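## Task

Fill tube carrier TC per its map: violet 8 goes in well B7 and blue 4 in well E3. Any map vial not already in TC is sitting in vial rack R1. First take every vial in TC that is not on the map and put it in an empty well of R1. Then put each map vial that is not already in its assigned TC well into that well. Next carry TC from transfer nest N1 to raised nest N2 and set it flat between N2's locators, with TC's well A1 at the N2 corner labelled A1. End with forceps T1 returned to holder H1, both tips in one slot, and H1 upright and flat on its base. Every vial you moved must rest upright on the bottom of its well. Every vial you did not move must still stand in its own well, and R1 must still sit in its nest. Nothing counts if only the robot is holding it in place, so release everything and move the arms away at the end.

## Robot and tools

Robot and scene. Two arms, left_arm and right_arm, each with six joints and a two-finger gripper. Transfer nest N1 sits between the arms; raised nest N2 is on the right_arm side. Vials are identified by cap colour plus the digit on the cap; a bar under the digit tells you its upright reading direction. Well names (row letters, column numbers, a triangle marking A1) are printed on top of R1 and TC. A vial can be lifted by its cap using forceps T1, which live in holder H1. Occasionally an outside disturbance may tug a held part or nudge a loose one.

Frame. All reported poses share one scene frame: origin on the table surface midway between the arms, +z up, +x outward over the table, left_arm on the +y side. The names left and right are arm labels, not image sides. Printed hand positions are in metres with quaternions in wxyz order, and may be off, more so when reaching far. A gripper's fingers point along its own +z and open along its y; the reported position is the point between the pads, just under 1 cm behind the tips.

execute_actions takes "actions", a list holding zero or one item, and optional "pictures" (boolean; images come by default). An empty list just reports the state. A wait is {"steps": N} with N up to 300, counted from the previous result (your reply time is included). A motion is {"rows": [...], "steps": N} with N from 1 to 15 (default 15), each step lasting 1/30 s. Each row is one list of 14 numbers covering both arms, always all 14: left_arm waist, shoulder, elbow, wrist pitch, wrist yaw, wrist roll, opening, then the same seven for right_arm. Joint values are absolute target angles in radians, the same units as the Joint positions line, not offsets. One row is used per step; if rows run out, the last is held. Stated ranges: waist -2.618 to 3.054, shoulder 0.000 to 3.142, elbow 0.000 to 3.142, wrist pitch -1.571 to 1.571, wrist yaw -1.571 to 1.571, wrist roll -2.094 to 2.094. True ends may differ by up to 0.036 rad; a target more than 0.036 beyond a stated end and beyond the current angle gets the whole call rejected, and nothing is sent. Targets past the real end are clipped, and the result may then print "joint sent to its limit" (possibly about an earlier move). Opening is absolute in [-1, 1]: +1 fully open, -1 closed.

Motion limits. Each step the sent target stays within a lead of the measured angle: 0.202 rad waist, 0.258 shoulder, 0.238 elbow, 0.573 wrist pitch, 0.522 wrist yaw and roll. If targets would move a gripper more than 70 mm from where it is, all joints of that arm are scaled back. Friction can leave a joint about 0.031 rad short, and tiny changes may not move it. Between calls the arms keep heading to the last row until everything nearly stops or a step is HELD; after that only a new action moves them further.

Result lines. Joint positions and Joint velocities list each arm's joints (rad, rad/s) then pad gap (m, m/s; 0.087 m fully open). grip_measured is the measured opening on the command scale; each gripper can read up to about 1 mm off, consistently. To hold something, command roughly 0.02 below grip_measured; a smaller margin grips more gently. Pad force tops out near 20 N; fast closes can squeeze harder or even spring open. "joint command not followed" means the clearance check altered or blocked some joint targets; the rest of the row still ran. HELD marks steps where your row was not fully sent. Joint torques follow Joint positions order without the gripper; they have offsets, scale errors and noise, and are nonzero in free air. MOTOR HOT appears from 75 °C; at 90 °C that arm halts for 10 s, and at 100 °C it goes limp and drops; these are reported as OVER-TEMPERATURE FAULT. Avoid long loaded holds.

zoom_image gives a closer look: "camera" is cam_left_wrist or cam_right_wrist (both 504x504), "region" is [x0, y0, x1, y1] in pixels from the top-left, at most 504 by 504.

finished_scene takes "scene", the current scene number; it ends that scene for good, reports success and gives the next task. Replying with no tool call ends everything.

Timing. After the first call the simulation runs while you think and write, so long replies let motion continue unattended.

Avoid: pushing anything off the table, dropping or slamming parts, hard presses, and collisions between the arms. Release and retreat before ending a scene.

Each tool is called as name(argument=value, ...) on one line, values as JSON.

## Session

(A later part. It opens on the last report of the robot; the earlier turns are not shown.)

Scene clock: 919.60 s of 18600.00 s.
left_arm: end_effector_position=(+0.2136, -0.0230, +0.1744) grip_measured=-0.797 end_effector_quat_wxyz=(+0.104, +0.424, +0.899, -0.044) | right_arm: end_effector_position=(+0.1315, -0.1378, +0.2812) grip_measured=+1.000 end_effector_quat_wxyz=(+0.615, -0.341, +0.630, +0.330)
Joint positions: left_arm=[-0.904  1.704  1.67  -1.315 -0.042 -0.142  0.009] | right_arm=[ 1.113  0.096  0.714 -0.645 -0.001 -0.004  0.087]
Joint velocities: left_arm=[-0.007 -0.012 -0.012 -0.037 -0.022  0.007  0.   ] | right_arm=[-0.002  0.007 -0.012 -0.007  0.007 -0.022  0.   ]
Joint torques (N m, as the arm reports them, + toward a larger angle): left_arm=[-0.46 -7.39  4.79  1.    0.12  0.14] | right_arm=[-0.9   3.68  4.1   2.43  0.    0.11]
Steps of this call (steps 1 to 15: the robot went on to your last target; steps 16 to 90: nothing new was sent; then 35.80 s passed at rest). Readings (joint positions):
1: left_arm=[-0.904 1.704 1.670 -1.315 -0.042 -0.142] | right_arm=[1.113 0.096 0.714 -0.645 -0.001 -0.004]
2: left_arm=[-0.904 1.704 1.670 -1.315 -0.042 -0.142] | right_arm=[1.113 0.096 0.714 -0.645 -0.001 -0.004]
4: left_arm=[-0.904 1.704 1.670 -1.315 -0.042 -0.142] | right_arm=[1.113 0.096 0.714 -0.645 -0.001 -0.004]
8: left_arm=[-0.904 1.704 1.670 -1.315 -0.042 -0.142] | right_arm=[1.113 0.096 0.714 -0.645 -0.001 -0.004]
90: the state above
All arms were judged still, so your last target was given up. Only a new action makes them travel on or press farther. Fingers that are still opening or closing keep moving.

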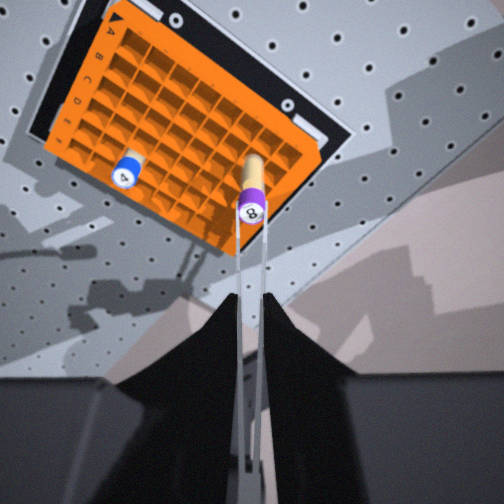

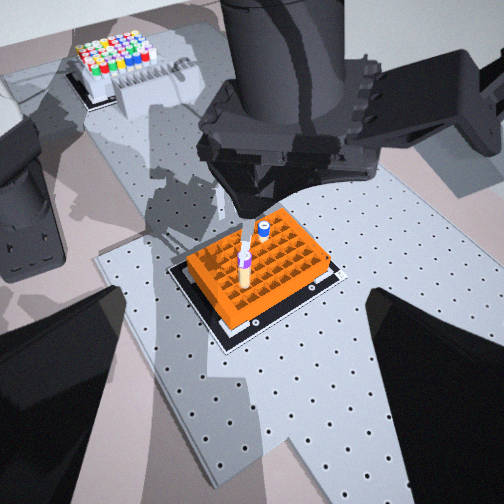

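execute_actions(actions=[{"rows":[[-0.91,1.682,1.64,-1.29,-0.035,-0.145,-0.815,1.1,0.1,0.7,-0.65,0,0,1],[-0.91,1.681,1.632,-1.283,-0.035,-0.145,-0.815,1.1,0.1,0.7,-0.65,0,0,1],[-0.91,1.68,1.624,-1.276,-0.035,-0.145,-0.815,1.1,0.1,0.7,-0.65,0,0,1],[-0.91,1.679,1.616,-1.269,-0.035,-0.145,-0.815,1.1,0.1,0.7,-0.65,0,0,1],[-0.91,1.678,1.608,-1.261,-0.035,-0.145,-0.815,1.1,0.1,0.7,-0.65,0,0,1],[-0.91,1.677,1.6,-1.254,-0.035,-0.145,-0.815,1.1,0.1,0.7,-0.65,0,0,1],[-0.91,1.675,1.592,-1.247,-0.035,-0.145,-0.815,1.1,0.1,0.7,-0.65,0,0,1]],"steps":15}])

zoom_image(camera="cam_right_wrist", region=[200, 220, 300, 320])

Scene clock: 935.63 s of 18600.00 s.
left_arm: end_effector_position=(+0.2136, -0.0232, +0.1634) grip_measured=-0.797 end_effector_quat_wxyz=(+0.105, +0.424, +0.899, -0.045) | right_arm: end_effector_position=(+0.1315, -0.1378, +0.2812) grip_measured=+1.000 end_effector_quat_wxyz=(+0.615, -0.341, +0.630, +0.330)
Joint positions: left_arm=[-0.904  1.694  1.615 -1.267 -0.041 -0.142  0.009] | right_arm=[ 1.113  0.096  0.714 -0.645 -0.001 -0.004  0.087]
Joint velocities: left_arm=[-0.007  0.002 -0.002  0.037  0.051 -0.007 -0.   ] | right_arm=[-0.012 -0.007 -0.017  0.007 -0.007  0.022  0.   ]
Joint torques (N m, as the arm reports them, + toward a larger angle): left_arm=[-0.47 -7.35  4.83  1.    0.12  0.14] | right_arm=[-0.9   3.69  4.09  2.43  0.    0.11]
Steps of this call (steps 1 to 90: nothing new was sent; then 12.53 s passed at rest; steps 91 to 105: all 15 steps of this action). Readings (joint positions):
91: left_arm=[-0.904 1.704 1.670 -1.314 -0.042 -0.142] | right_arm=[1.113 0.096 0.714 -0.645 -0.001 -0.004]
92: left_arm=[-0.904 1.703 1.668 -1.311 -0.042 -0.142] | right_arm=[1.113 0.096 0.714 -0.645 -0.001 -0.004]
94: left_arm=[-0.904 1.699 1.655 -1.301 -0.042 -0.142] | right_arm=[1.113 0.096 0.714 -0.645 -0.001 -0.004]
98: left_arm=[-0.904 1.694 1.623 -1.282 -0.042 -0.142] | right_arm=[1.113 0.096 0.714 -0.645 -0.001 -0.004]
105: the state above

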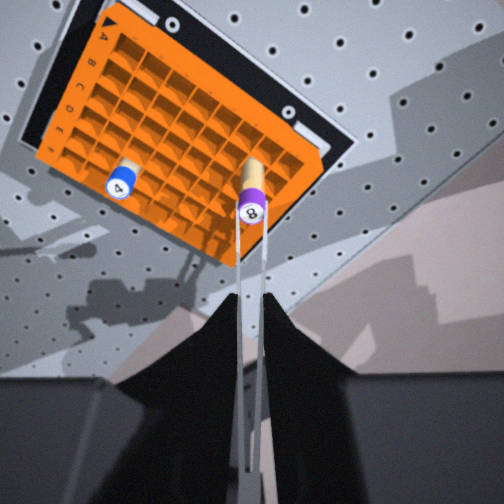

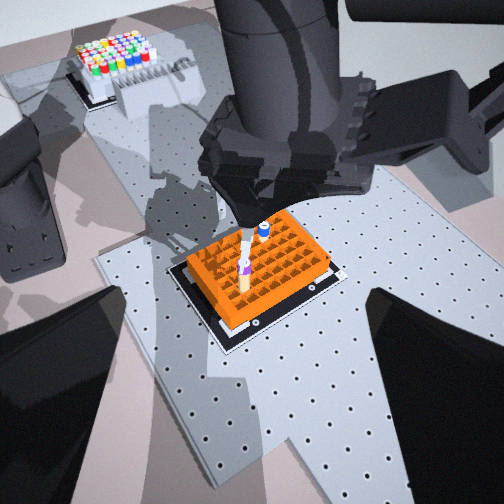

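Region (200, 220, 300, 320) of cam_right_wrist's 504x504 image, scaled by 5.040, with more detail than that image has.

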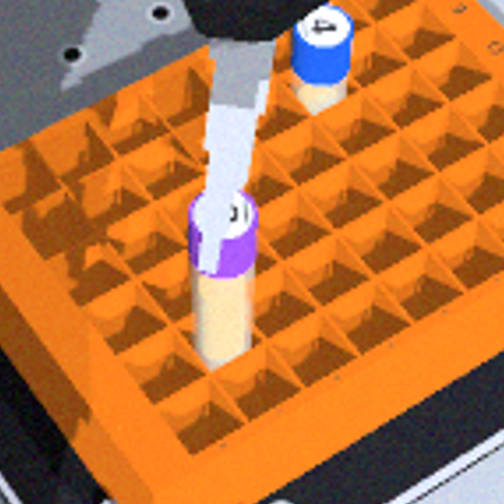

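execute_actions(actions=[{"rows":[[-0.91,1.674,1.584,-1.24,-0.035,-0.145,-0.815,1.1,0.1,0.7,-0.65,0,0,1],[-0.91,1.673,1.576,-1.233,-0.035,-0.145,-0.815,1.1,0.1,0.7,-0.65,0,0,1],[-0.91,1.672,1.568,-1.225,-0.035,-0.145,-0.815,1.1,0.1,0.7,-0.65,0,0,1],[-0.91,1.671,1.56,-1.218,-0.035,-0.145,-0.815,1.1,0.1,0.7,-0.65,0,0,1],[-0.91,1.67,1.552,-1.21,-0.035,-0.145,-0.815,1.1,0.1,0.7,-0.65,0,0,1],[-0.91,1.669,1.544,-1.203,-0.035,-0.145,-0.815,1.1,0.1,0.7,-0.65,0,0,1],[-0.91,1.669,1.536,-1.195,-0.035,-0.145,-0.815,1.1,0.1,0.7,-0.65,0,0,1],[-0.91,1.668,1.528,-1.188,-0.035,-0.145,-0.815,1.1,0.1,0.7,-0.65,0,0,1],[-0.91,1.667,1.52,-1.18,-0.035,-0.145,-0.815,1.1,0.1,0.7,-0.65,0,0,1],[-0.91,1.667,1.512,-1.173,-0.035,-0.145,-0.815,1.1,0.1,0.7,-0.65,0,0,1],[-0.91,1.666,1.504,-1.166,-0.035,-0.145,-0.815,1.1,0.1,0.7,-0.65,0,0,1],[-0.91,1.666,1.496,-1.16,-0.035,-0.145,-0.815,1.1,0.1,0.7,-0.65,0,0,1]],"steps":15}])

execute_actions(actions=[{"steps":10}])

zoom_image(camera="cam_right_wrist", region=[180, 200, 340, 330])

Scene clock: 951.90 s of 18600.00 s.
left_arm: end_effector_position=(+0.2131, -0.0223, +0.1417) grip_measured=-0.797 end_effector_quat_wxyz=(+0.102, +0.424, +0.899, -0.043) | right_arm: end_effector_position=(+0.1315, -0.1378, +0.2812) grip_measured=+1.000 end_effector_quat_wxyz=(+0.615, -0.341, +0.630, +0.330)
Joint positions: left_arm=[-0.904  1.687  1.521 -1.187 -0.041 -0.142  0.009] | right_arm=[ 1.113  0.096  0.714 -0.645 -0.001 -0.004  0.087]
Joint velocities: left_arm=[ 0.032 -0.002 -0.037  0.139 -0.037 -0.022  0.   ] | right_arm=[ 0.002  0.007 -0.012 -0.007 -0.081 -0.022  0.   ]
Joint torques (N m, as the arm reports them, + toward a larger angle): left_arm=[-0.46 -7.28  4.81  0.99  0.12  0.14] | right_arm=[-0.9   3.69  4.09  2.43  0.    0.11]
Steps of this call (steps 1 to 15: the robot went on to your last target; steps 16 to 90: nothing new was sent; then 12.77 s passed at rest; steps 91 to 105: all 15 steps of this action). Readings (joint positions):
91: left_arm=[-0.904 1.694 1.615 -1.266 -0.041 -0.142] | right_arm=[1.113 0.096 0.714 -0.645 -0.001 -0.004]
92: left_arm=[-0.904 1.694 1.613 -1.262 -0.041 -0.142] | right_arm=[1.113 0.096 0.714 -0.645 -0.001 -0.004]
94: left_arm=[-0.904 1.690 1.599 -1.254 -0.041 -0.142] | right_arm=[1.113 0.096 0.714 -0.645 -0.001 -0.004]
98: left_arm=[-0.904 1.687 1.566 -1.230 -0.041 -0.142] | right_arm=[1.113 0.096 0.714 -0.645 -0.001 -0.004]
105: the state above

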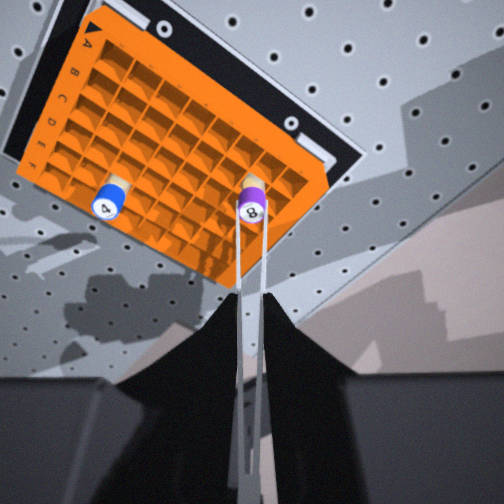

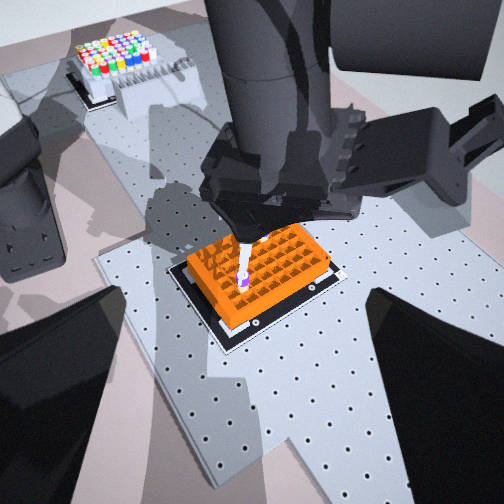

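Scene clock: 952.23 s of 18600.00 s.
left_arm: end_effector_position=(+0.2138, -0.0235, +0.1416) grip_measured=-0.797 end_effector_quat_wxyz=(+0.104, +0.424, +0.899, -0.044) | right_arm: end_effector_position=(+0.1315, -0.1378, +0.2812) grip_measured=+1.000 end_effector_quat_wxyz=(+0.615, -0.341, +0.630, +0.330)
Joint positions: left_arm=[-0.904  1.687  1.52  -1.181 -0.041 -0.142  0.009] | right_arm=[ 1.113  0.096  0.714 -0.645 -0.001 -0.004  0.087]
Joint velocities: left_arm=[-0.012 -0.012  0.012 -0.051  0.066 -0.037 -0.   ] | right_arm=[-0.002  0.017  0.002  0.007  0.007 -0.022  0.   ]
Joint torques (N m, as the arm reports them, + toward a larger angle): left_arm=[-0.45 -7.42  4.8   1.02  0.12  0.14] | right_arm=[-0.89  3.69  4.1   2.43  0.    0.11]
Steps of this call (steps 1 to 10: the robot went on to your last target). Readings (joint positions):
1: left_arm=[-0.904 1.687 1.520 -1.185 -0.041 -0.142] | right_arm=[1.113 0.096 0.714 -0.645 -0.001 -0.004]
2: left_arm=[-0.904 1.687 1.520 -1.183 -0.041 -0.142] | right_arm=[1.113 0.096 0.714 -0.645 -0.001 -0.004]
4: left_arm=[-0.904 1.687 1.520 -1.181 -0.041 -0.142] | right_arm=[1.113 0.096 0.714 -0.645 -0.001 -0.004]
8: left_arm=[-0.904 1.687 1.520 -1.181 -0.041 -0.142] | right_arm=[1.113 0.096 0.714 -0.645 -0.001 -0.004]
10: the state above

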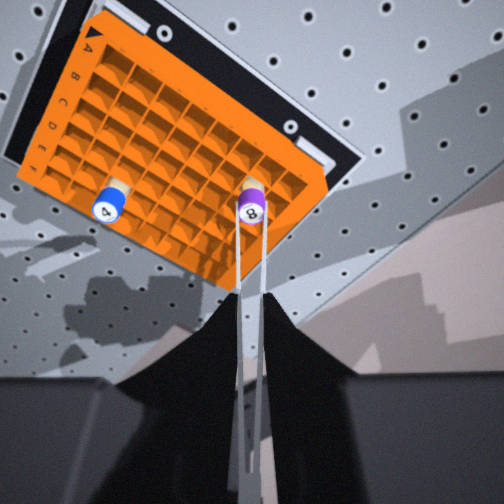

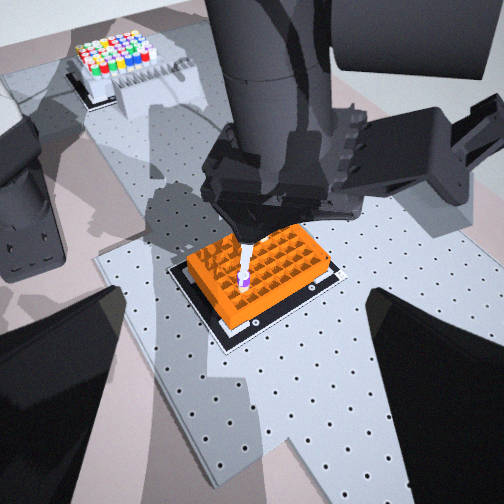

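Region (180, 200, 340, 330) of cam_right_wrist's 504x504 image, scaled by 3.150, with more detail than that image has; it fills the top 410 rows of this view, and the rest is white.

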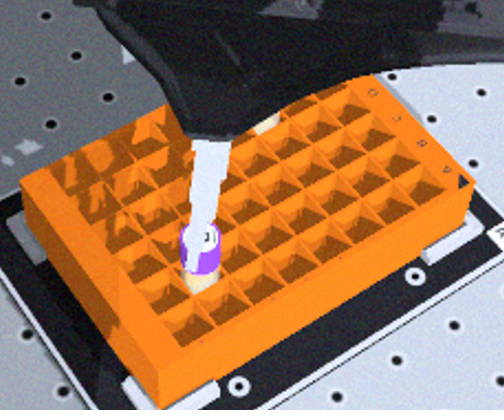

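B7 confirmed. Lower a touch, then release.

execute_actions(actions=[{"rows":[[-0.91,1.666,1.491,-1.156,-0.035,-0.145,-0.815,1.1,0.1,0.7,-0.65,0,0,1],[-0.91,1.666,1.487,-1.152,-0.035,-0.145,-0.815,1.1,0.1,0.7,-0.65,0,0,1],[-0.91,1.666,1.487,-1.152,-0.035,-0.145,-0.815,1.1,0.1,0.7,-0.65,0,0,1],[-0.91,1.666,1.487,-1.152,-0.035,-0.145,-0.815,1.1,0.1,0.7,-0.65,0,0,1],[-0.91,1.666,1.487,-1.152,-0.035,-0.145,-0.815,1.1,0.1,0.7,-0.65,0,0,1],[-0.91,1.666,1.487,-1.152,-0.035,-0.145,-0.815,1.1,0.1,0.7,-0.65,0,0,1],[-0.91,1.666,1.487,-1.152,-0.035,-0.145,-0.795,1.1,0.1,0.7,-0.65,0,0,1],[-0.91,1.666,1.487,-1.152,-0.035,-0.145,-0.775,1.1,0.1,0.7,-0.65,0,0,1],[-0.91,1.666,1.487,-1.152,-0.035,-0.145,-0.755,1.1,0.1,0.7,-0.65,0,0,1],[-0.91,1.666,1.487,-1.152,-0.035,-0.145,-0.735,1.1,0.1,0.7,-0.65,0,0,1]],"steps":15}])

execute_actions(actions=[{"rows":[[-0.91,1.68,1.53,-1.17,-0.035,-0.145,-0.735,1.1,0.1,0.7,-0.65,0,0,1],[-0.91,1.69,1.55,-1.19,-0.035,-0.145,-0.735,1.1,0.1,0.7,-0.65,0,0,1],[-0.91,1.695,1.57,-1.21,-0.035,-0.145,-0.735,1.1,0.1,0.7,-0.65,0,0,1],[-0.91,1.698,1.59,-1.23,-0.035,-0.145,-0.735,1.1,0.1,0.7,-0.65,0,0,1],[-0.91,1.701,1.61,-1.25,-0.035,-0.145,-0.735,1.1,0.1,0.7,-0.65,0,0,1],[-0.91,1.704,1.635,-1.272,-0.035,-0.145,-0.735,1.1,0.1,0.7,-0.65,0,0,1],[-0.91,1.708,1.66,-1.295,-0.035,-0.145,-0.735,1.1,0.1,0.7,-0.65,0,0,1],[-0.91,1.712,1.69,-1.32,-0.035,-0.145,-0.735,1.1,0.1,0.7,-0.65,0,0,1],[-0.91,1.717,1.72,-1.345,-0.035,-0.145,-0.735,1.1,0.1,0.7,-0.65,0,0,1],[-0.91,1.722,1.75,-1.37,-0.035,-0.145,-0.735,1.1,0.1,0.7,-0.65,0,0,1],[-0.91,1.728,1.78,-1.395,-0.035,-0.145,-0.735,1.1,0.1,0.7,-0.65,0,0,1],[-0.91,1.735,1.81,-1.42,-0.035,-0.145,-0.735,1.1,0.1,0.7,-0.65,0,0,1]],"steps":15}])

Scene clock: 969.97 s of 18600.00 s.
left_arm: end_effector_position=(+0.2150, -0.0254, +0.1417) grip_measured=-0.735 end_effector_quat_wxyz=(+0.108, +0.423, +0.898, -0.047) | right_arm: end_effector_position=(+0.1315, -0.1378, +0.2812) grip_measured=+1.000 end_effector_quat_wxyz=(+0.615, -0.341, +0.630, +0.330)
Joint positions: left_arm=[-0.904  1.687  1.52  -1.172 -0.041 -0.142  0.012] | right_arm=[ 1.113  0.096  0.714 -0.645 -0.001 -0.004  0.087]
Joint velocities: left_arm=[ 0.007 -0.002  0.007 -0.037 -0.037 -0.037  0.   ] | right_arm=[-0.017 -0.007  0.002  0.007  0.095  0.037  0.   ]
Joint torques (N m, as the arm reports them, + toward a larger angle): left_arm=[-0.45 -7.42  4.18  1.01  0.11  0.15] | right_arm=[-0.9   3.68  4.09  2.43  0.    0.11]
Steps of this call (steps 1 to 15: the robot went on to your last target; steps 16 to 90: nothing new was sent; then 14.23 s passed at rest; steps 91 to 105: all 15 steps of this action). Readings (joint positions):
91: left_arm=[-0.904 1.687 1.520 -1.180 -0.041 -0.142] | right_arm=[1.113 0.096 0.714 -0.645 -0.001 -0.004]
92: left_arm=[-0.904 1.687 1.520 -1.180 -0.041 -0.142] | right_arm=[1.113 0.096 0.714 -0.645 -0.001 -0.004]
94: left_arm=[-0.904 1.687 1.520 -1.178 -0.041 -0.142] | right_arm=[1.113 0.096 0.714 -0.645 -0.001 -0.004]
98: left_arm=[-0.904 1.687 1.520 -1.178 -0.041 -0.142] | right_arm=[1.113 0.096 0.714 -0.645 -0.001 -0.004]
105: the state above

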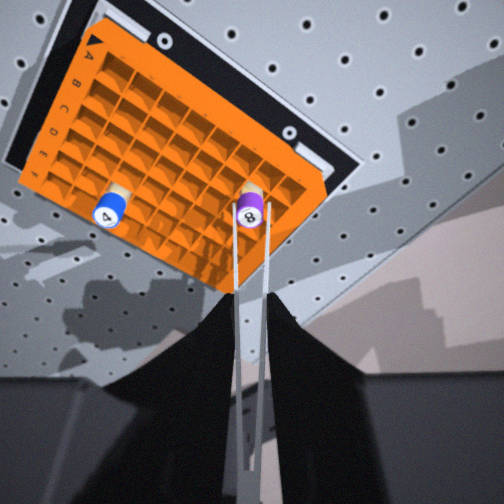

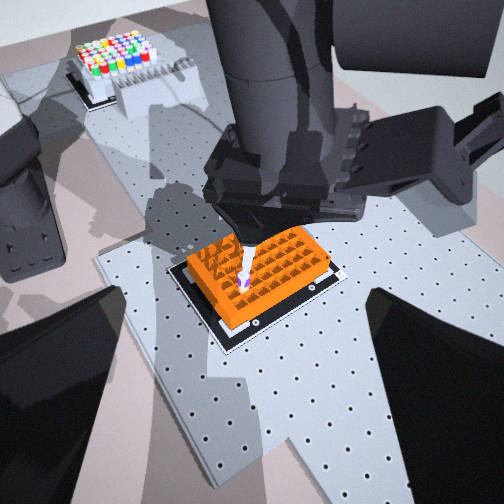

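Scene clock: 970.47 s of 18600.00 s.
left_arm: end_effector_position=(+0.2196, -0.0331, +0.2002) grip_measured=-0.735 end_effector_quat_wxyz=(+0.129, +0.422, +0.896, -0.061) | right_arm: end_effector_position=(+0.1315, -0.1378, +0.2812) grip_measured=+1.000 end_effector_quat_wxyz=(+0.615, -0.341, +0.630, +0.330)
Joint positions: left_arm=[-0.904  1.716  1.784 -1.357 -0.041 -0.142  0.012] | right_arm=[ 1.113  0.096  0.714 -0.645 -0.001 -0.004  0.087]
Joint velocities: left_arm=[-0.012 -0.017  0.183 -0.3   -0.081 -0.066 -0.001] | right_arm=[ 0.012  0.002  0.002 -0.037  0.007 -0.007  0.   ]
Joint torques (N m, as the arm reports them, + toward a larger angle): left_arm=[-0.45 -4.98  7.32  0.73  0.12  0.14] | right_arm=[-0.89  3.69  4.1   2.43  0.    0.11]
Steps of this call (steps 1 to 15: all 15 steps of this action). Readings (joint positions):
1: left_arm=[-0.904 1.687 1.520 -1.172 -0.041 -0.142] | right_arm=[1.113 0.096 0.714 -0.645 -0.001 -0.004]
2: left_arm=[-0.904 1.687 1.520 -1.172 -0.041 -0.142] | right_arm=[1.113 0.096 0.714 -0.645 -0.001 -0.004]
4: left_arm=[-0.904 1.689 1.532 -1.189 -0.041 -0.142] | right_arm=[1.113 0.096 0.714 -0.645 -0.001 -0.004]
8: left_arm=[-0.904 1.701 1.613 -1.247 -0.041 -0.142] | right_arm=[1.113 0.096 0.714 -0.645 -0.001 -0.004]
15: the state above

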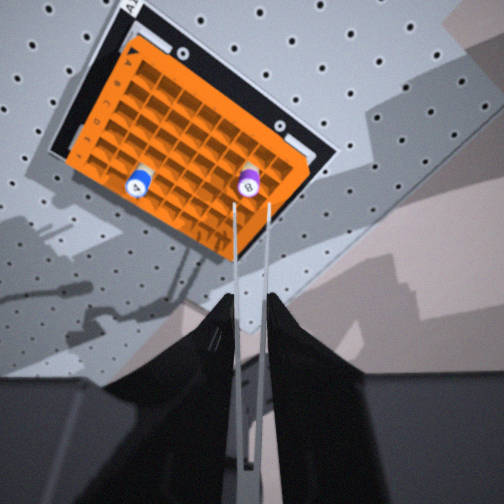

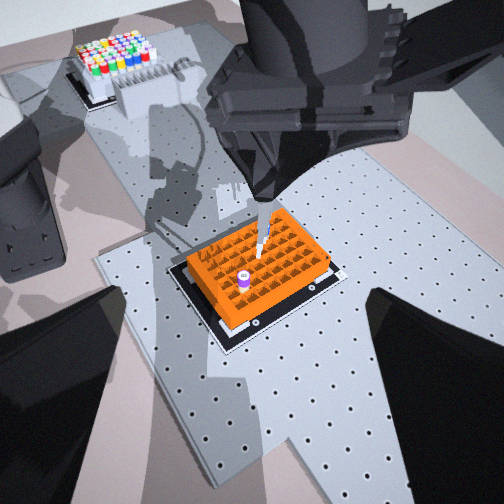

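execute_actions(actions=[{"rows":[[-0.87,1.73,1.8,-1.42,-0.03,-0.13,-0.77,1.05,0.1,0.7,-0.65,0,0,1],[-0.82,1.72,1.79,-1.417,-0.026,-0.11,-0.77,1.0,0.1,0.7,-0.65,0,0,1],[-0.77,1.71,1.775,-1.413,-0.022,-0.09,-0.77,0.94,0.1,0.7,-0.65,0,0,1],[-0.72,1.70,1.76,-1.409,-0.017,-0.07,-0.77,0.88,0.1,0.7,-0.65,0,0,1],[-0.66,1.685,1.745,-1.404,-0.012,-0.045,-0.77,0.82,0.1,0.7,-0.65,0,0,1],[-0.6,1.67,1.73,-1.4,-0.007,-0.02,-0.77,0.76,0.1,0.7,-0.65,0,0,1],[-0.54,1.66,1.71,-1.395,0,0.005,-0.77,0.70,0.1,0.7,-0.65,0,0,1],[-0.48,1.645,1.695,-1.39,0.005,0.03,-0.77,0.64,0.1,0.7,-0.65,0,0,1],[-0.42,1.63,1.68,-1.385,0.01,0.055,-0.77,0.58,0.1,0.7,-0.65,0,0,1],[-0.36,1.62,1.66,-1.38,0.015,0.08,-0.77,0.52,0.1,0.7,-0.65,0,0,1],[-0.3,1.605,1.645,-1.375,0.02,0.105,-0.77,0.46,0.1,0.7,-0.65,0,0,1],[-0.24,1.59,1.63,-1.37,0.025,0.13,-0.77,0.40,0.1,0.7,-0.65,0,0,1],[-0.18,1.58,1.61,-1.365,0.03,0.155,-0.77,0.34,0.1,0.7,-0.65,0,0,1],[-0.12,1.565,1.595,-1.36,0.035,0.18,-0.77,0.28,0.1,0.7,-0.65,0,0,1],[-0.06,1.55,1.58,-1.355,0.04,0.205,-0.77,0.22,0.1,0.7,-0.65,0,0,1]],"steps":15}], pictures=false)

execute_actions(actions=[{"rows":[[0.0,1.535,1.56,-1.348,0.048,0.23,-0.77,0.16,0.1,0.7,-0.65,0,0,1],[0.06,1.52,1.54,-1.34,0.055,0.255,-0.77,0.1,0.1,0.7,-0.65,0,0,1],[0.12,1.505,1.52,-1.333,0.062,0.28,-0.77,0.04,0.1,0.7,-0.65,0,0,1],[0.18,1.49,1.5,-1.326,0.07,0.305,-0.77,-0.02,0.1,0.7,-0.65,0,0,1],[0.24,1.475,1.48,-1.318,0.077,0.33,-0.77,-0.08,0.1,0.7,-0.65,0,0,1],[0.3,1.46,1.46,-1.31,0.084,0.355,-0.77,-0.14,0.1,0.7,-0.65,0,0,1],[0.36,1.445,1.44,-1.303,0.09,0.38,-0.77,-0.2,0.1,0.7,-0.65,0,0,1],[0.42,1.43,1.42,-1.296,0.097,0.405,-0.77,-0.26,0.1,0.7,-0.65,0,0,1],[0.48,1.42,1.4,-1.289,0.104,0.43,-0.77,-0.32,0.1,0.7,-0.65,0,0,1],[0.53,1.41,1.38,-1.282,0.11,0.455,-0.77,-0.38,0.1,0.7,-0.65,0,0,1],[0.57,1.40,1.365,-1.276,0.115,0.475,-0.77,-0.44,0.1,0.7,-0.65,0,0,1],[0.6,1.395,1.355,-1.272,0.12,0.488,-0.77,-0.5,0.1,0.7,-0.65,0,0,1],[0.622,1.395,1.348,-1.27,0.12,0.49,-0.77,-0.55,0.1,0.7,-0.65,0,0,1],[0.622,1.395,1.348,-1.27,0.12,0.49,-0.77,-0.58,0.1,0.7,-0.65,0,0,1]],"steps":15}], pictures=false)

execute_actions(actions=[{"steps":20}])

Scene clock: 989.10 s of 18600.00 s.
left_arm: end_effector_position=(+0.3249, +0.1711, +0.1922) grip_measured=-0.769 end_effector_quat_wxyz=(+0.113, +0.188, +0.976, -0.014) | right_arm: end_effector_position=(+0.2047, -0.2463, +0.2812) grip_measured=+1.000 end_effector_quat_wxyz=(+0.694, -0.073, +0.713, +0.068)
Joint positions: left_arm=[-0.155  1.599  1.629 -1.373  0.009  0.101  0.01 ] | right_arm=[ 0.324  0.096  0.714 -0.645 -0.001 -0.004  0.087]
Joint velocities: left_arm=[ 1.639 -0.442 -0.457 -0.022  0.066  0.637  0.   ] | right_arm=[-1.741 -0.027 -0.012 -0.022 -0.007 -0.022  0.   ]
Joint torques (N m, as the arm reports them, + toward a larger angle): left_arm=[-0.31 -6.62  4.93  0.85  0.22  0.2 ] | right_arm=[ 0.14  3.67  4.1   2.43 -0.01  0.11]
Steps of this call (steps 1 to 30: the robot went on to your last target; steps 31 to 90: nothing new was sent; then 15.13 s passed at rest; steps 91 to 105: all 15 steps of this action). Readings (joint positions):
91: left_arm=[-0.901 1.723 1.788 -1.411 -0.040 -0.140] | right_arm=[1.104 0.096 0.714 -0.645 -0.002 -0.004]
92: left_arm=[-0.890 1.723 1.788 -1.411 -0.035 -0.135] | right_arm=[1.077 0.096 0.714 -0.645 -0.002 -0.004]
94: left_arm=[-0.829 1.723 1.788 -1.411 -0.023 -0.116] | right_arm=[0.983 0.096 0.714 -0.645 -0.003 -0.004]
98: left_arm=[-0.592 1.696 1.744 -1.395 -0.011 -0.052] | right_arm=[0.745 0.096 0.714 -0.645 -0.003 -0.004]
105: the state above

Scene clock: 989.60 s of 18600.00 s.
left_arm: end_effector_position=(+0.2642, +0.3672, +0.1723) grip_measured=-0.769 end_effector_quat_wxyz=(+0.122, -0.025, +0.992, +0.015) | right_arm: end_effector_position=(+0.1715, -0.3855, +0.2812) grip_measured=+1.000 end_effector_quat_wxyz=(+0.659, +0.233, +0.678, -0.229)
Joint positions: left_arm=[ 0.619  1.414  1.375 -1.301  0.083  0.436  0.01 ] | right_arm=[-0.541  0.096  0.714 -0.645  0.    -0.004  0.087]
Joint velocities: left_arm=[ 0.232 -0.022 -0.11   0.007 -0.022  0.3    0.002] | right_arm=[-0.794 -0.012 -0.002 -0.11   0.037 -0.022  0.   ]
Joint torques (N m, as the arm reports them, + toward a larger angle): left_arm=[-1.06 -4.86  4.91  1.09  0.42  0.22] | right_arm=[ 0.99  3.69  4.09  2.43 -0.04  0.11]
Steps of this call (steps 1 to 15: all 15 steps of this action). Readings (joint positions):
1: left_arm=[-0.096 1.584 1.612 -1.368 0.014 0.125] | right_arm=[0.265 0.096 0.714 -0.645 -0.001 -0.004]
2: left_arm=[-0.037 1.568 1.594 -1.363 0.020 0.149] | right_arm=[0.204 0.096 0.714 -0.645 -0.001 -0.004]
4: left_arm=[0.083 1.537 1.557 -1.351 0.032 0.198] | right_arm=[0.084 0.096 0.714 -0.645 -0.001 -0.004]
8: left_arm=[0.323 1.477 1.476 -1.326 0.057 0.297] | right_arm=[-0.156 0.096 0.714 -0.645 -0.001 -0.004]
15: the state above

Scene clock: 990.27 s of 18600.00 s.
left_arm: end_effector_position=(+0.2679, +0.3674, +0.1716) grip_measured=-0.769 end_effector_quat_wxyz=(+0.131, -0.001, +0.991, +0.009) | right_arm: end_effector_position=(+0.1685, -0.3892, +0.2812) grip_measured=+1.000 end_effector_quat_wxyz=(+0.655, +0.243, +0.674, -0.238)
Joint positions: left_arm=[ 0.623  1.414  1.371 -1.288  0.108  0.484  0.01 ] | right_arm=[-0.569  0.096  0.714 -0.645  0.    -0.004  0.087]
Joint velocities: left_arm=[-0.027  0.007 -0.012  0.022 -0.007 -0.037 -0.001] | right_arm=[ 0.002  0.002  0.007  0.066 -0.066 -0.007  0.   ]
Joint torques (N m, as the arm reports them, + toward a larger angle): left_arm=[-0.08 -4.93  4.73  1.    0.29  0.23] | right_arm=[-0.77  3.69  4.09  2.43 -0.02  0.11]
Steps of this call (steps 1 to 20: the robot went on to your last target). Readings (joint positions):
1: left_arm=[0.623 1.414 1.373 -1.299 0.086 0.445] | right_arm=[-0.559 0.096 0.714 -0.645 0.000 -0.004]
2: left_arm=[0.623 1.414 1.372 -1.298 0.090 0.453] | right_arm=[-0.567 0.096 0.714 -0.645 0.000 -0.004]
4: left_arm=[0.623 1.414 1.371 -1.294 0.097 0.465] | right_arm=[-0.569 0.096 0.714 -0.645 0.000 -0.004]
8: left_arm=[0.623 1.414 1.371 -1.290 0.104 0.477] | right_arm=[-0.569 0.096 0.714 -0.645 0.000 -0.004]
20: the state above

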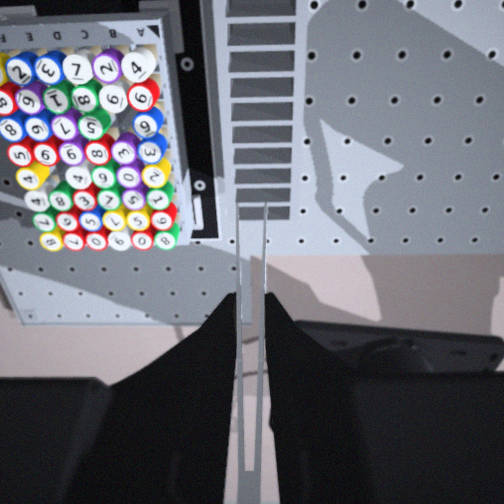

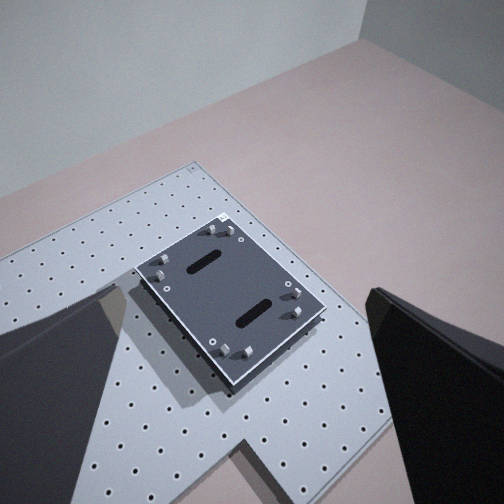

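execute_actions(actions=[{"rows":[[0.6,1.395,1.335,-1.26,0.12,0.475,-0.78,-0.58,0.1,0.7,-0.65,0,0,1],[0.597,1.395,1.32,-1.245,0.12,0.47,-0.785,-0.58,0.1,0.7,-0.65,0,0,1],[0.597,1.395,1.305,-1.23,0.12,0.47,-0.79,-0.58,0.1,0.7,-0.65,0,0,1],[0.597,1.395,1.29,-1.215,0.12,0.47,-0.79,-0.58,0.1,0.7,-0.65,0,0,1],[0.597,1.395,1.275,-1.2,0.12,0.47,-0.79,-0.58,0.1,0.7,-0.65,0,0,1],[0.597,1.395,1.26,-1.19,0.12,0.47,-0.79,-0.58,0.1,0.7,-0.65,0,0,1],[0.597,1.395,1.248,-1.182,0.12,0.47,-0.79,-0.58,0.1,0.7,-0.65,0,0,1]],"steps":15}])

zoom_image(camera="cam_left_wrist", region=[190, 140, 330, 280])

Scene clock: 1004.77 s of 18600.00 s.
left_arm: end_effector_position=(+0.2681, +0.3615, +0.1466) grip_measured=-0.789 end_effector_quat_wxyz=(+0.124, +0.003, +0.992, +0.003) | right_arm: end_effector_position=(+0.1685, -0.3892, +0.2812) grip_measured=+1.000 end_effector_quat_wxyz=(+0.655, +0.243, +0.674, -0.238)
Joint positions: left_arm=[ 0.605  1.408  1.267 -1.208  0.11   0.476  0.009] | right_arm=[-0.569  0.096  0.714 -0.645  0.    -0.004  0.087]
Joint velocities: left_arm=[-0.002 -0.002  0.002  0.066 -0.007 -0.022 -0.001] | right_arm=[-0.017 -0.017 -0.007  0.022 -0.139 -0.051  0.   ]
Joint torques (N m, as the arm reports them, + toward a larger angle): left_arm=[-0.61 -4.63  5.13  0.97  0.27  0.1 ] | right_arm=[-0.77  3.69  4.1   2.43 -0.01  0.11]
Steps of this call (steps 1 to 15: the robot went on to your last target; steps 16 to 90: nothing new was sent; then 11.00 s passed at rest; steps 91 to 105: all 15 steps of this action). Readings (joint positions):
91: left_arm=[0.621 1.414 1.371 -1.287 0.108 0.484] | right_arm=[-0.569 0.096 0.714 -0.645 0.000 -0.004]
92: left_arm=[0.617 1.412 1.367 -1.280 0.108 0.482] | right_arm=[-0.569 0.096 0.714 -0.645 0.000 -0.004]
94: left_arm=[0.608 1.408 1.343 -1.262 0.109 0.480] | right_arm=[-0.569 0.096 0.714 -0.645 0.000 -0.004]
98: left_arm=[0.605 1.408 1.282 -1.229 0.110 0.477] | right_arm=[-0.569 0.096 0.714 -0.645 0.000 -0.004]
105: the state above

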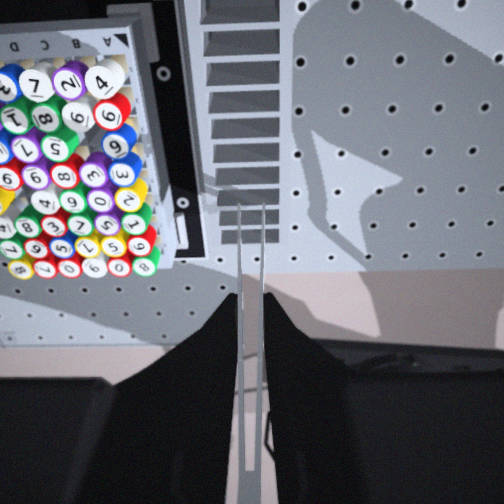

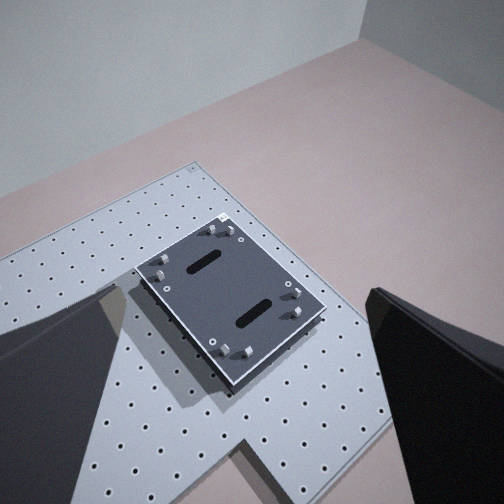

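Region (190, 140, 330, 280) of cam_left_wrist's 504x504 image, scaled by 3.600, with more detail than that image has.

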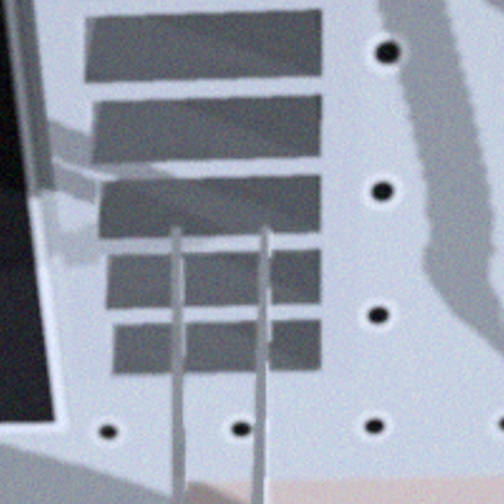

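execute_actions(actions=[{"rows":[[0.6,1.405,1.24,-1.175,0.12,0.47,-0.79,-0.58,0.1,0.7,-0.65,0,0,1],[0.6,1.405,1.232,-1.167,0.12,0.47,-0.79,-0.58,0.1,0.7,-0.65,0,0,1],[0.6,1.405,1.224,-1.159,0.12,0.47,-0.79,-0.58,0.1,0.7,-0.65,0,0,1],[0.6,1.405,1.216,-1.151,0.12,0.47,-0.79,-0.58,0.1,0.7,-0.65,0,0,1],[0.6,1.405,1.208,-1.143,0.12,0.47,-0.79,-0.58,0.1,0.7,-0.65,0,0,1],[0.6,1.405,1.2,-1.135,0.12,0.47,-0.79,-0.58,0.1,0.7,-0.65,0,0,1],[0.6,1.405,1.192,-1.127,0.12,0.47,-0.79,-0.58,0.1,0.7,-0.65,0,0,1]],"steps":15}])

zoom_image(camera="cam_left_wrist", region=[190, 140, 330, 280])

Scene clock: 1015.10 s of 18600.00 s.
left_arm: end_effector_position=(+0.2700, +0.3625, +0.1332) grip_measured=-0.789 end_effector_quat_wxyz=(+0.126, +0.003, +0.992, +0.004) | right_arm: end_effector_position=(+0.1685, -0.3892, +0.2812) grip_measured=+1.000 end_effector_quat_wxyz=(+0.655, +0.243, +0.674, -0.238)
Joint positions: left_arm=[ 0.605  1.408  1.214 -1.149  0.11   0.475  0.009] | right_arm=[-0.569  0.096  0.714 -0.645  0.    -0.004  0.087]
Joint velocities: left_arm=[-0.002 -0.007  0.007 -0.007  0.037 -0.037 -0.   ] | right_arm=[ 0.002  0.012 -0.012 -0.007  0.081  0.037  0.   ]
Joint torques (N m, as the arm reports them, + toward a larger angle): left_arm=[-0.35 -3.87  4.96  0.98  0.26  0.12] | right_arm=[-0.78  3.7   4.1   2.43 -0.02  0.11]
Steps of this call (steps 1 to 15: the robot went on to your last target; steps 16 to 90: nothing new was sent; then 6.83 s passed at rest; steps 91 to 105: all 15 steps of this action). Readings (joint positions):
91: left_arm=[0.605 1.408 1.267 -1.199 0.110 0.475] | right_arm=[-0.569 0.096 0.714 -0.645 0.000 -0.004]
92: left_arm=[0.605 1.408 1.267 -1.197 0.110 0.475] | right_arm=[-0.569 0.096 0.714 -0.645 0.000 -0.004]
94: left_arm=[0.605 1.408 1.259 -1.185 0.110 0.475] | right_arm=[-0.569 0.096 0.714 -0.645 0.000 -0.004]
98: left_arm=[0.605 1.408 1.223 -1.164 0.110 0.475] | right_arm=[-0.569 0.096 0.714 -0.645 0.000 -0.004]
105: the state above

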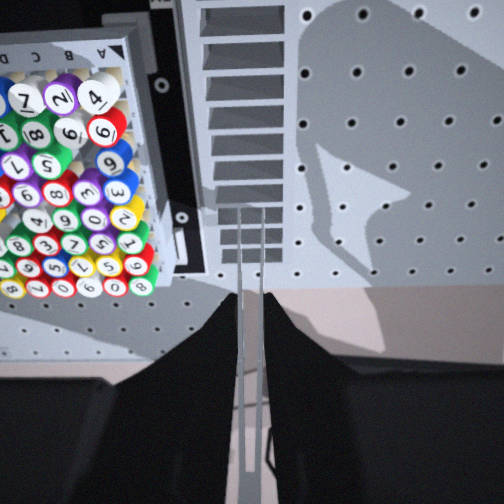

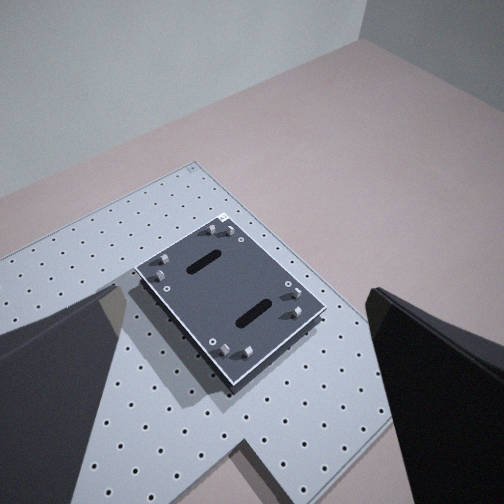

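Region (190, 140, 330, 280) of cam_left_wrist's 504x504 image, scaled by 3.600, with more detail than that image has.

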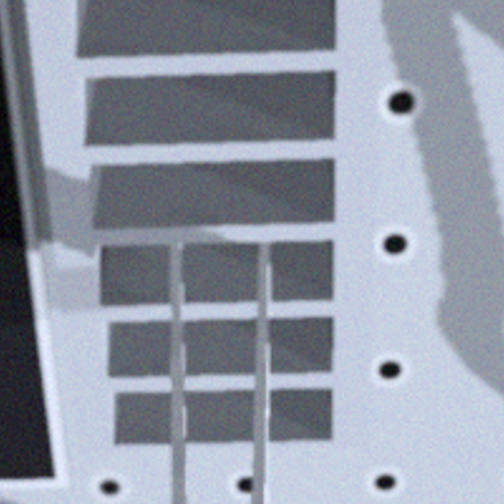

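execute_actions(actions=[{"rows":[[0.6,1.405,1.182,-1.12,0.12,0.47,-0.79,-0.58,0.1,0.7,-0.65,0,0,1],[0.6,1.405,1.172,-1.11,0.12,0.47,-0.79,-0.58,0.1,0.7,-0.65,0,0,1],[0.6,1.405,1.162,-1.1,0.12,0.47,-0.79,-0.58,0.1,0.7,-0.65,0,0,1],[0.6,1.405,1.152,-1.09,0.12,0.47,-0.79,-0.58,0.1,0.7,-0.65,0,0,1],[0.6,1.405,1.142,-1.08,0.12,0.47,-0.79,-0.58,0.1,0.7,-0.65,0,0,1],[0.6,1.405,1.132,-1.07,0.12,0.47,-0.79,-0.58,0.1,0.7,-0.65,0,0,1],[0.6,1.405,1.122,-1.06,0.12,0.47,-0.79,-0.58,0.1,0.7,-0.65,0,0,1],[0.6,1.405,1.112,-1.05,0.12,0.47,-0.79,-0.58,0.1,0.7,-0.65,0,0,1],[0.6,1.405,1.102,-1.04,0.12,0.47,-0.79,-0.58,0.1,0.7,-0.65,0,0,1],[0.6,1.405,1.092,-1.03,0.12,0.47,-0.79,-0.58,0.1,0.7,-0.65,0,0,1],[0.6,1.405,1.082,-1.02,0.12,0.47,-0.79,-0.58,0.1,0.7,-0.65,0,0,1],[0.6,1.405,1.072,-1.012,0.12,0.47,-0.79,-0.58,0.1,0.7,-0.65,0,0,1],[0.6,1.405,1.063,-1.005,0.12,0.47,-0.79,-0.58,0.1,0.7,-0.65,0,0,1]],"steps":15}], pictures=false)

execute_actions(actions=[{"steps":10}])

Scene clock: 1030.43 s of 18600.00 s.
left_arm: end_effector_position=(+0.2658, +0.3603, +0.1023) grip_measured=-0.789 end_effector_quat_wxyz=(+0.118, +0.003, +0.993, -0.000) | right_arm: end_effector_position=(+0.1685, -0.3892, +0.2812) grip_measured=+1.000 end_effector_quat_wxyz=(+0.655, +0.243, +0.674, -0.238)
Joint positions: left_arm=[ 0.605  1.408  1.092 -1.045  0.11   0.475  0.009] | right_arm=[-0.569  0.096  0.714 -0.645  0.    -0.004  0.087]
Joint velocities: left_arm=[ 0.007  0.002 -0.09   0.095 -0.007  0.037 -0.   ] | right_arm=[-0.002  0.002 -0.002  0.022 -0.051 -0.007  0.   ]
Joint torques (N m, as the arm reports them, + toward a larger angle): left_arm=[-0.36 -3.95  4.79  0.99  0.27  0.13] | right_arm=[-0.78  3.69  4.1   2.43 -0.01  0.11]
Steps of this call (steps 1 to 15: the robot went on to your last target; steps 16 to 90: nothing new was sent; then 11.83 s passed at rest; steps 91 to 105: all 15 steps of this action). Readings (joint positions):
91: left_arm=[0.605 1.408 1.214 -1.144 0.110 0.475] | right_arm=[-0.569 0.096 0.714 -0.645 0.000 -0.004]
92: left_arm=[0.605 1.408 1.211 -1.140 0.110 0.475] | right_arm=[-0.569 0.096 0.714 -0.645 0.000 -0.004]
94: left_arm=[0.605 1.408 1.197 -1.127 0.110 0.475] | right_arm=[-0.569 0.096 0.714 -0.645 0.000 -0.004]
98: left_arm=[0.605 1.408 1.153 -1.099 0.110 0.475] | right_arm=[-0.569 0.096 0.714 -0.645 0.000 -0.004]
105: the state above

Scene clock: 1030.77 s of 18600.00 s.
left_arm: end_effector_position=(+0.2689, +0.3619, +0.1013) grip_measured=-0.789 end_effector_quat_wxyz=(+0.124, +0.003, +0.992, +0.003) | right_arm: end_effector_position=(+0.1685, -0.3892, +0.2812) grip_measured=+1.000 end_effector_quat_wxyz=(+0.655, +0.243, +0.674, -0.238)
Joint positions: left_arm=[ 0.605  1.408  1.087 -1.026  0.11   0.475  0.009] | right_arm=[-0.569  0.096  0.714 -0.645  0.    -0.004  0.087]
Joint velocities: left_arm=[ 0.012 -0.032  0.017 -0.022  0.037  0.022 -0.   ] | right_arm=[ 0.022 -0.022 -0.012  0.037 -0.007 -0.022  0.   ]
Joint torques (N m, as the arm reports them, + toward a larger angle): left_arm=[-0.35 -3.95  4.77  0.97  0.26  0.13] | right_arm=[-0.78  3.69  4.09  2.43 -0.01  0.11]
Steps of this call (steps 1 to 10: the robot went on to your last target). Readings (joint positions):
1: left_arm=[0.605 1.408 1.090 -1.041 0.110 0.475] | right_arm=[-0.569 0.096 0.714 -0.645 0.000 -0.004]
2: left_arm=[0.605 1.408 1.089 -1.037 0.110 0.475] | right_arm=[-0.569 0.096 0.714 -0.645 0.000 -0.004]
4: left_arm=[0.605 1.408 1.088 -1.033 0.110 0.475] | right_arm=[-0.569 0.096 0.714 -0.645 0.000 -0.004]
8: left_arm=[0.605 1.408 1.087 -1.028 0.110 0.475] | right_arm=[-0.569 0.096 0.714 -0.645 0.000 -0.004]
10: the state above

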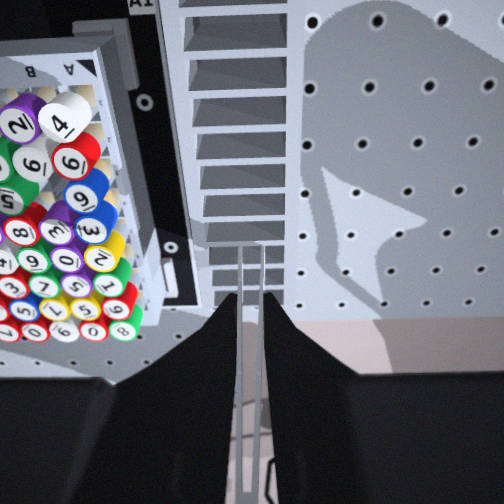

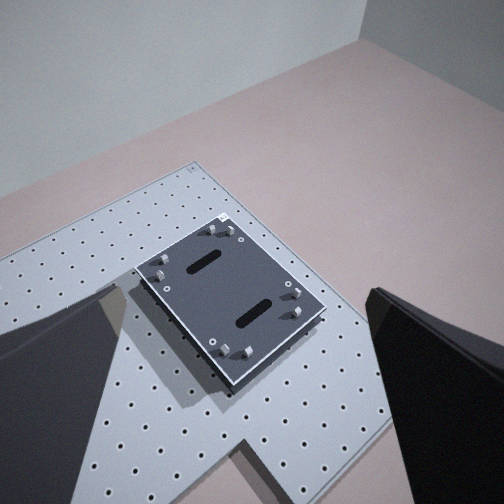

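execute_actions(actions=[{"rows":[[0.6,1.405,1.055,-0.998,0.12,0.47,-0.79,-0.58,0.1,0.7,-0.65,0,0,1],[0.6,1.405,1.047,-0.992,0.12,0.47,-0.79,-0.58,0.1,0.7,-0.65,0,0,1],[0.6,1.405,1.047,-0.992,0.12,0.47,-0.79,-0.58,0.1,0.7,-0.65,0,0,1],[0.6,1.405,1.047,-0.992,0.12,0.47,-0.79,-0.58,0.1,0.7,-0.65,0,0,1],[0.6,1.405,1.047,-0.992,0.12,0.47,-0.79,-0.58,0.1,0.7,-0.65,0,0,1],[0.6,1.405,1.047,-0.992,0.12,0.47,-0.79,-0.58,0.1,0.7,-0.65,0,0,1],[0.6,1.405,1.047,-0.992,0.12,0.47,-0.76,-0.58,0.1,0.7,-0.65,0,0,1],[0.6,1.405,1.047,-0.992,0.12,0.47,-0.73,-0.58,0.1,0.7,-0.65,0,0,1],[0.6,1.405,1.047,-0.992,0.12,0.47,-0.7,-0.58,0.1,0.7,-0.65,0,0,1],[0.6,1.405,1.047,-0.992,0.12,0.47,-0.66,-0.58,0.1,0.7,-0.65,0,0,1],[0.6,1.405,1.047,-0.992,0.12,0.47,-0.6,-0.58,0.1,0.7,-0.65,0,0,1],[0.6,1.405,1.047,-0.992,0.12,0.47,-0.5,-0.58,0.1,0.7,-0.65,0,0,1],[0.6,1.405,1.047,-0.992,0.12,0.47,-0.4,-0.58,0.1,0.7,-0.65,0,0,1],[0.6,1.405,1.047,-0.992,0.12,0.47,-0.3,-0.58,0.1,0.7,-0.65,0,0,1]],"steps":15}])

Scene clock: 1042.17 s of 18600.00 s.
left_arm: end_effector_position=(+0.2684, +0.3617, +0.0971) grip_measured=-0.312 end_effector_quat_wxyz=(+0.124, +0.003, +0.992, +0.003) | right_arm: end_effector_position=(+0.1685, -0.3892, +0.2812) grip_measured=+1.000 end_effector_quat_wxyz=(+0.655, +0.243, +0.674, -0.238)
Joint positions: left_arm=[ 0.605  1.408  1.071 -1.01   0.11   0.475  0.03 ] | right_arm=[-0.569  0.096  0.714 -0.645  0.    -0.004  0.087]
Joint velocities: left_arm=[ 0.012 -0.012 -0.017  0.066  0.022  0.11   0.021] | right_arm=[ 0.002  0.012 -0.012 -0.007  0.037  0.051  0.   ]
Joint torques (N m, as the arm reports them, + toward a larger angle): left_arm=[-0.35 -3.94  4.82  0.98  0.27  0.13] | right_arm=[-0.77  3.69  4.09  2.43 -0.02  0.11]
Steps of this call (steps 1 to 30: the robot went on to your last target; steps 31 to 90: nothing new was sent; then 7.90 s passed at rest; steps 91 to 105: all 15 steps of this action). Readings (joint positions):
91: left_arm=[0.605 1.408 1.087 -1.024 0.110 0.475] | right_arm=[-0.569 0.096 0.714 -0.645 0.000 -0.004]
92: left_arm=[0.605 1.408 1.085 -1.020 0.110 0.475] | right_arm=[-0.569 0.096 0.714 -0.645 0.000 -0.004]
94: left_arm=[0.605 1.408 1.077 -1.014 0.110 0.475] | right_arm=[-0.569 0.096 0.714 -0.645 0.000 -0.004]
98: left_arm=[0.605 1.408 1.071 -1.013 0.110 0.475] | right_arm=[-0.569 0.096 0.714 -0.645 0.000 -0.004]
105: the state above

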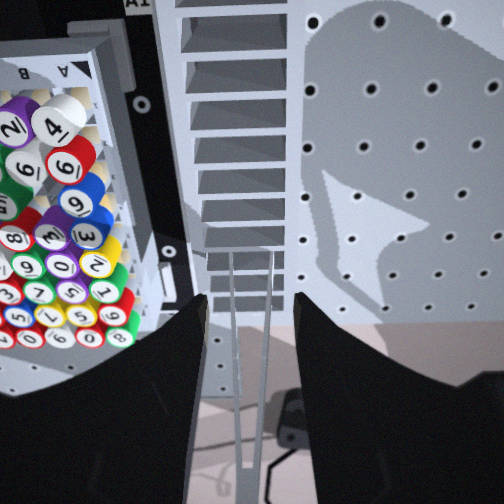

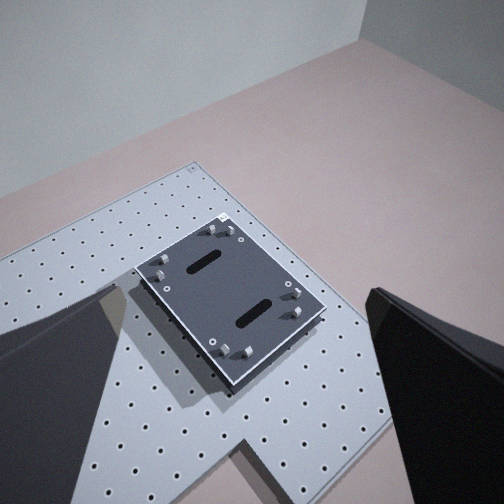

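execute_actions(actions=[{"rows":[[0.6,1.405,1.1,-1.04,0.12,0.47,-0.3,-0.57,0.16,0.71,-0.63,0,0,1],[0.6,1.405,1.13,-1.07,0.12,0.47,-0.3,-0.56,0.23,0.72,-0.61,0,0,1],[0.6,1.405,1.16,-1.1,0.12,0.47,-0.3,-0.55,0.3,0.73,-0.59,0,0,1],[0.6,1.405,1.19,-1.13,0.12,0.47,-0.3,-0.54,0.37,0.74,-0.57,0,0,1],[0.6,1.405,1.22,-1.16,0.12,0.47,-0.3,-0.53,0.44,0.75,-0.55,0,0,1],[0.6,1.405,1.25,-1.19,0.12,0.47,-0.3,-0.52,0.51,0.76,-0.53,0,0,1],[0.6,1.405,1.28,-1.22,0.12,0.47,-0.3,-0.51,0.58,0.77,-0.51,0,0,1],[0.6,1.405,1.31,-1.25,0.12,0.47,-0.3,-0.5,0.65,0.78,-0.49,0,0,1],[0.6,1.405,1.34,-1.28,0.12,0.47,-0.3,-0.49,0.72,0.79,-0.47,0,0,1],[0.6,1.405,1.37,-1.31,0.12,0.47,-0.3,-0.485,0.79,0.8,-0.45,0,0,1],[0.6,1.405,1.4,-1.33,0.12,0.47,-0.3,-0.485,0.86,0.81,-0.435,0,0,1],[0.6,1.405,1.43,-1.35,0.12,0.47,-0.3,-0.485,0.92,0.815,-0.42,0,0,1],[0.6,1.405,1.46,-1.37,0.12,0.47,-0.3,-0.485,0.97,0.82,-0.41,0,0,1],[0.6,1.405,1.49,-1.39,0.12,0.47,-0.3,-0.485,1.01,0.82,-0.405,0,0,1],[0.6,1.405,1.52,-1.41,0.12,0.47,-0.3,-0.485,1.035,0.82,-0.405,0,0,1]],"steps":15}], pictures=false)

execute_actions(actions=[{"steps":20}])

Scene clock: 1075.10 s of 18600.00 s.
left_arm: end_effector_position=(+0.2781, +0.3667, +0.1929) grip_measured=-0.300 end_effector_quat_wxyz=(+0.158, +0.005, +0.987, +0.021) | right_arm: end_effector_position=(+0.2794, -0.4540, +0.1623) grip_measured=+1.000 end_effector_quat_wxyz=(+0.422, +0.273, +0.853, -0.137)
Joint positions: left_arm=[ 0.605  1.408  1.445 -1.307  0.11   0.475  0.031] | right_arm=[-0.498  0.978  0.794 -0.466  0.    -0.004  0.087]
Joint velocities: left_arm=[ 0.002  0.007  0.838 -0.608 -0.022 -0.037 -0.001] | right_arm=[-0.022  1.238 -0.002  0.3   -0.007  0.007  0.   ]
Joint torques (N m, as the arm reports them, + toward a larger angle): left_arm=[-0.35 -4.    7.87  0.91  0.26  0.13] | right_arm=[ 1.08 -3.5   9.29  2.49 -0.02  0.11]
Steps of this call (steps 1 to 15: the robot went on to your last target; steps 16 to 90: nothing new was sent; then 29.43 s passed at rest; steps 91 to 105: all 15 steps of this action). Readings (joint positions):
91: left_arm=[0.605 1.408 1.071 -1.011 0.110 0.475] | right_arm=[-0.569 0.103 0.714 -0.645 0.000 -0.004]
92: left_arm=[0.605 1.408 1.076 -1.022 0.110 0.475] | right_arm=[-0.569 0.124 0.714 -0.640 0.000 -0.004]
94: left_arm=[0.605 1.408 1.108 -1.060 0.110 0.475] | right_arm=[-0.564 0.227 0.720 -0.624 0.000 -0.004]
98: left_arm=[0.605 1.408 1.232 -1.144 0.110 0.475] | right_arm=[-0.529 0.527 0.746 -0.572 0.000 -0.004]
105: the state above

Scene clock: 1075.77 s of 18600.00 s.
left_arm: end_effector_position=(+0.2660, +0.3603, +0.2046) grip_measured=-0.300 end_effector_quat_wxyz=(+0.141, +0.004, +0.990, +0.012) | right_arm: end_effector_position=(+0.2860, -0.4587, +0.1482) grip_measured=+1.000 end_effector_quat_wxyz=(+0.406, +0.276, +0.861, -0.132)
Joint positions: left_arm=[ 0.605  1.408  1.499 -1.4    0.11   0.475  0.031] | right_arm=[-0.498  1.046  0.794 -0.437  0.    -0.004  0.087]
Joint velocities: left_arm=[-0.007 -0.017 -0.012 -0.022 -0.051 -0.007 -0.001] | right_arm=[-0.007  0.017 -0.012 -0.022 -0.081 -0.007  0.   ]
Joint torques (N m, as the arm reports them, + toward a larger angle): left_arm=[-0.36 -3.65  7.67  0.8   0.26  0.13] | right_arm=[ 1.06 -3.25  9.28  2.59 -0.01  0.11]
Steps of this call (steps 1 to 20: the robot went on to your last target). Readings (joint positions):
1: left_arm=[0.605 1.408 1.470 -1.324 0.110 0.475] | right_arm=[-0.498 1.014 0.794 -0.461 0.000 -0.004]
2: left_arm=[0.605 1.408 1.487 -1.336 0.110 0.475] | right_arm=[-0.498 1.035 0.794 -0.461 0.000 -0.004]
4: left_arm=[0.605 1.408 1.499 -1.353 0.110 0.475] | right_arm=[-0.498 1.046 0.794 -0.459 0.000 -0.004]
8: left_arm=[0.605 1.408 1.499 -1.383 0.110 0.475] | right_arm=[-0.498 1.046 0.794 -0.445 0.000 -0.004]
20: the state above

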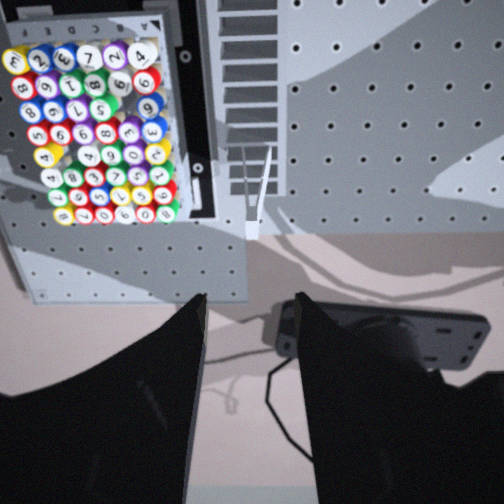

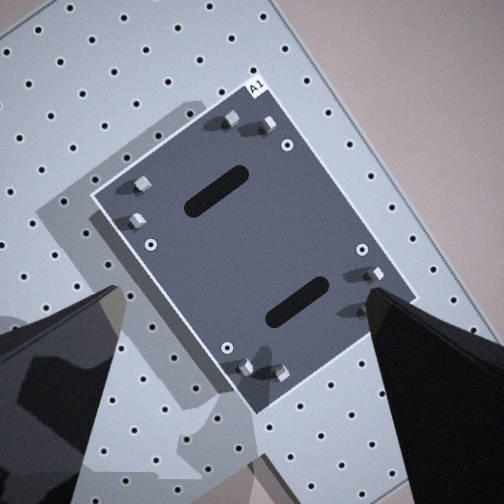

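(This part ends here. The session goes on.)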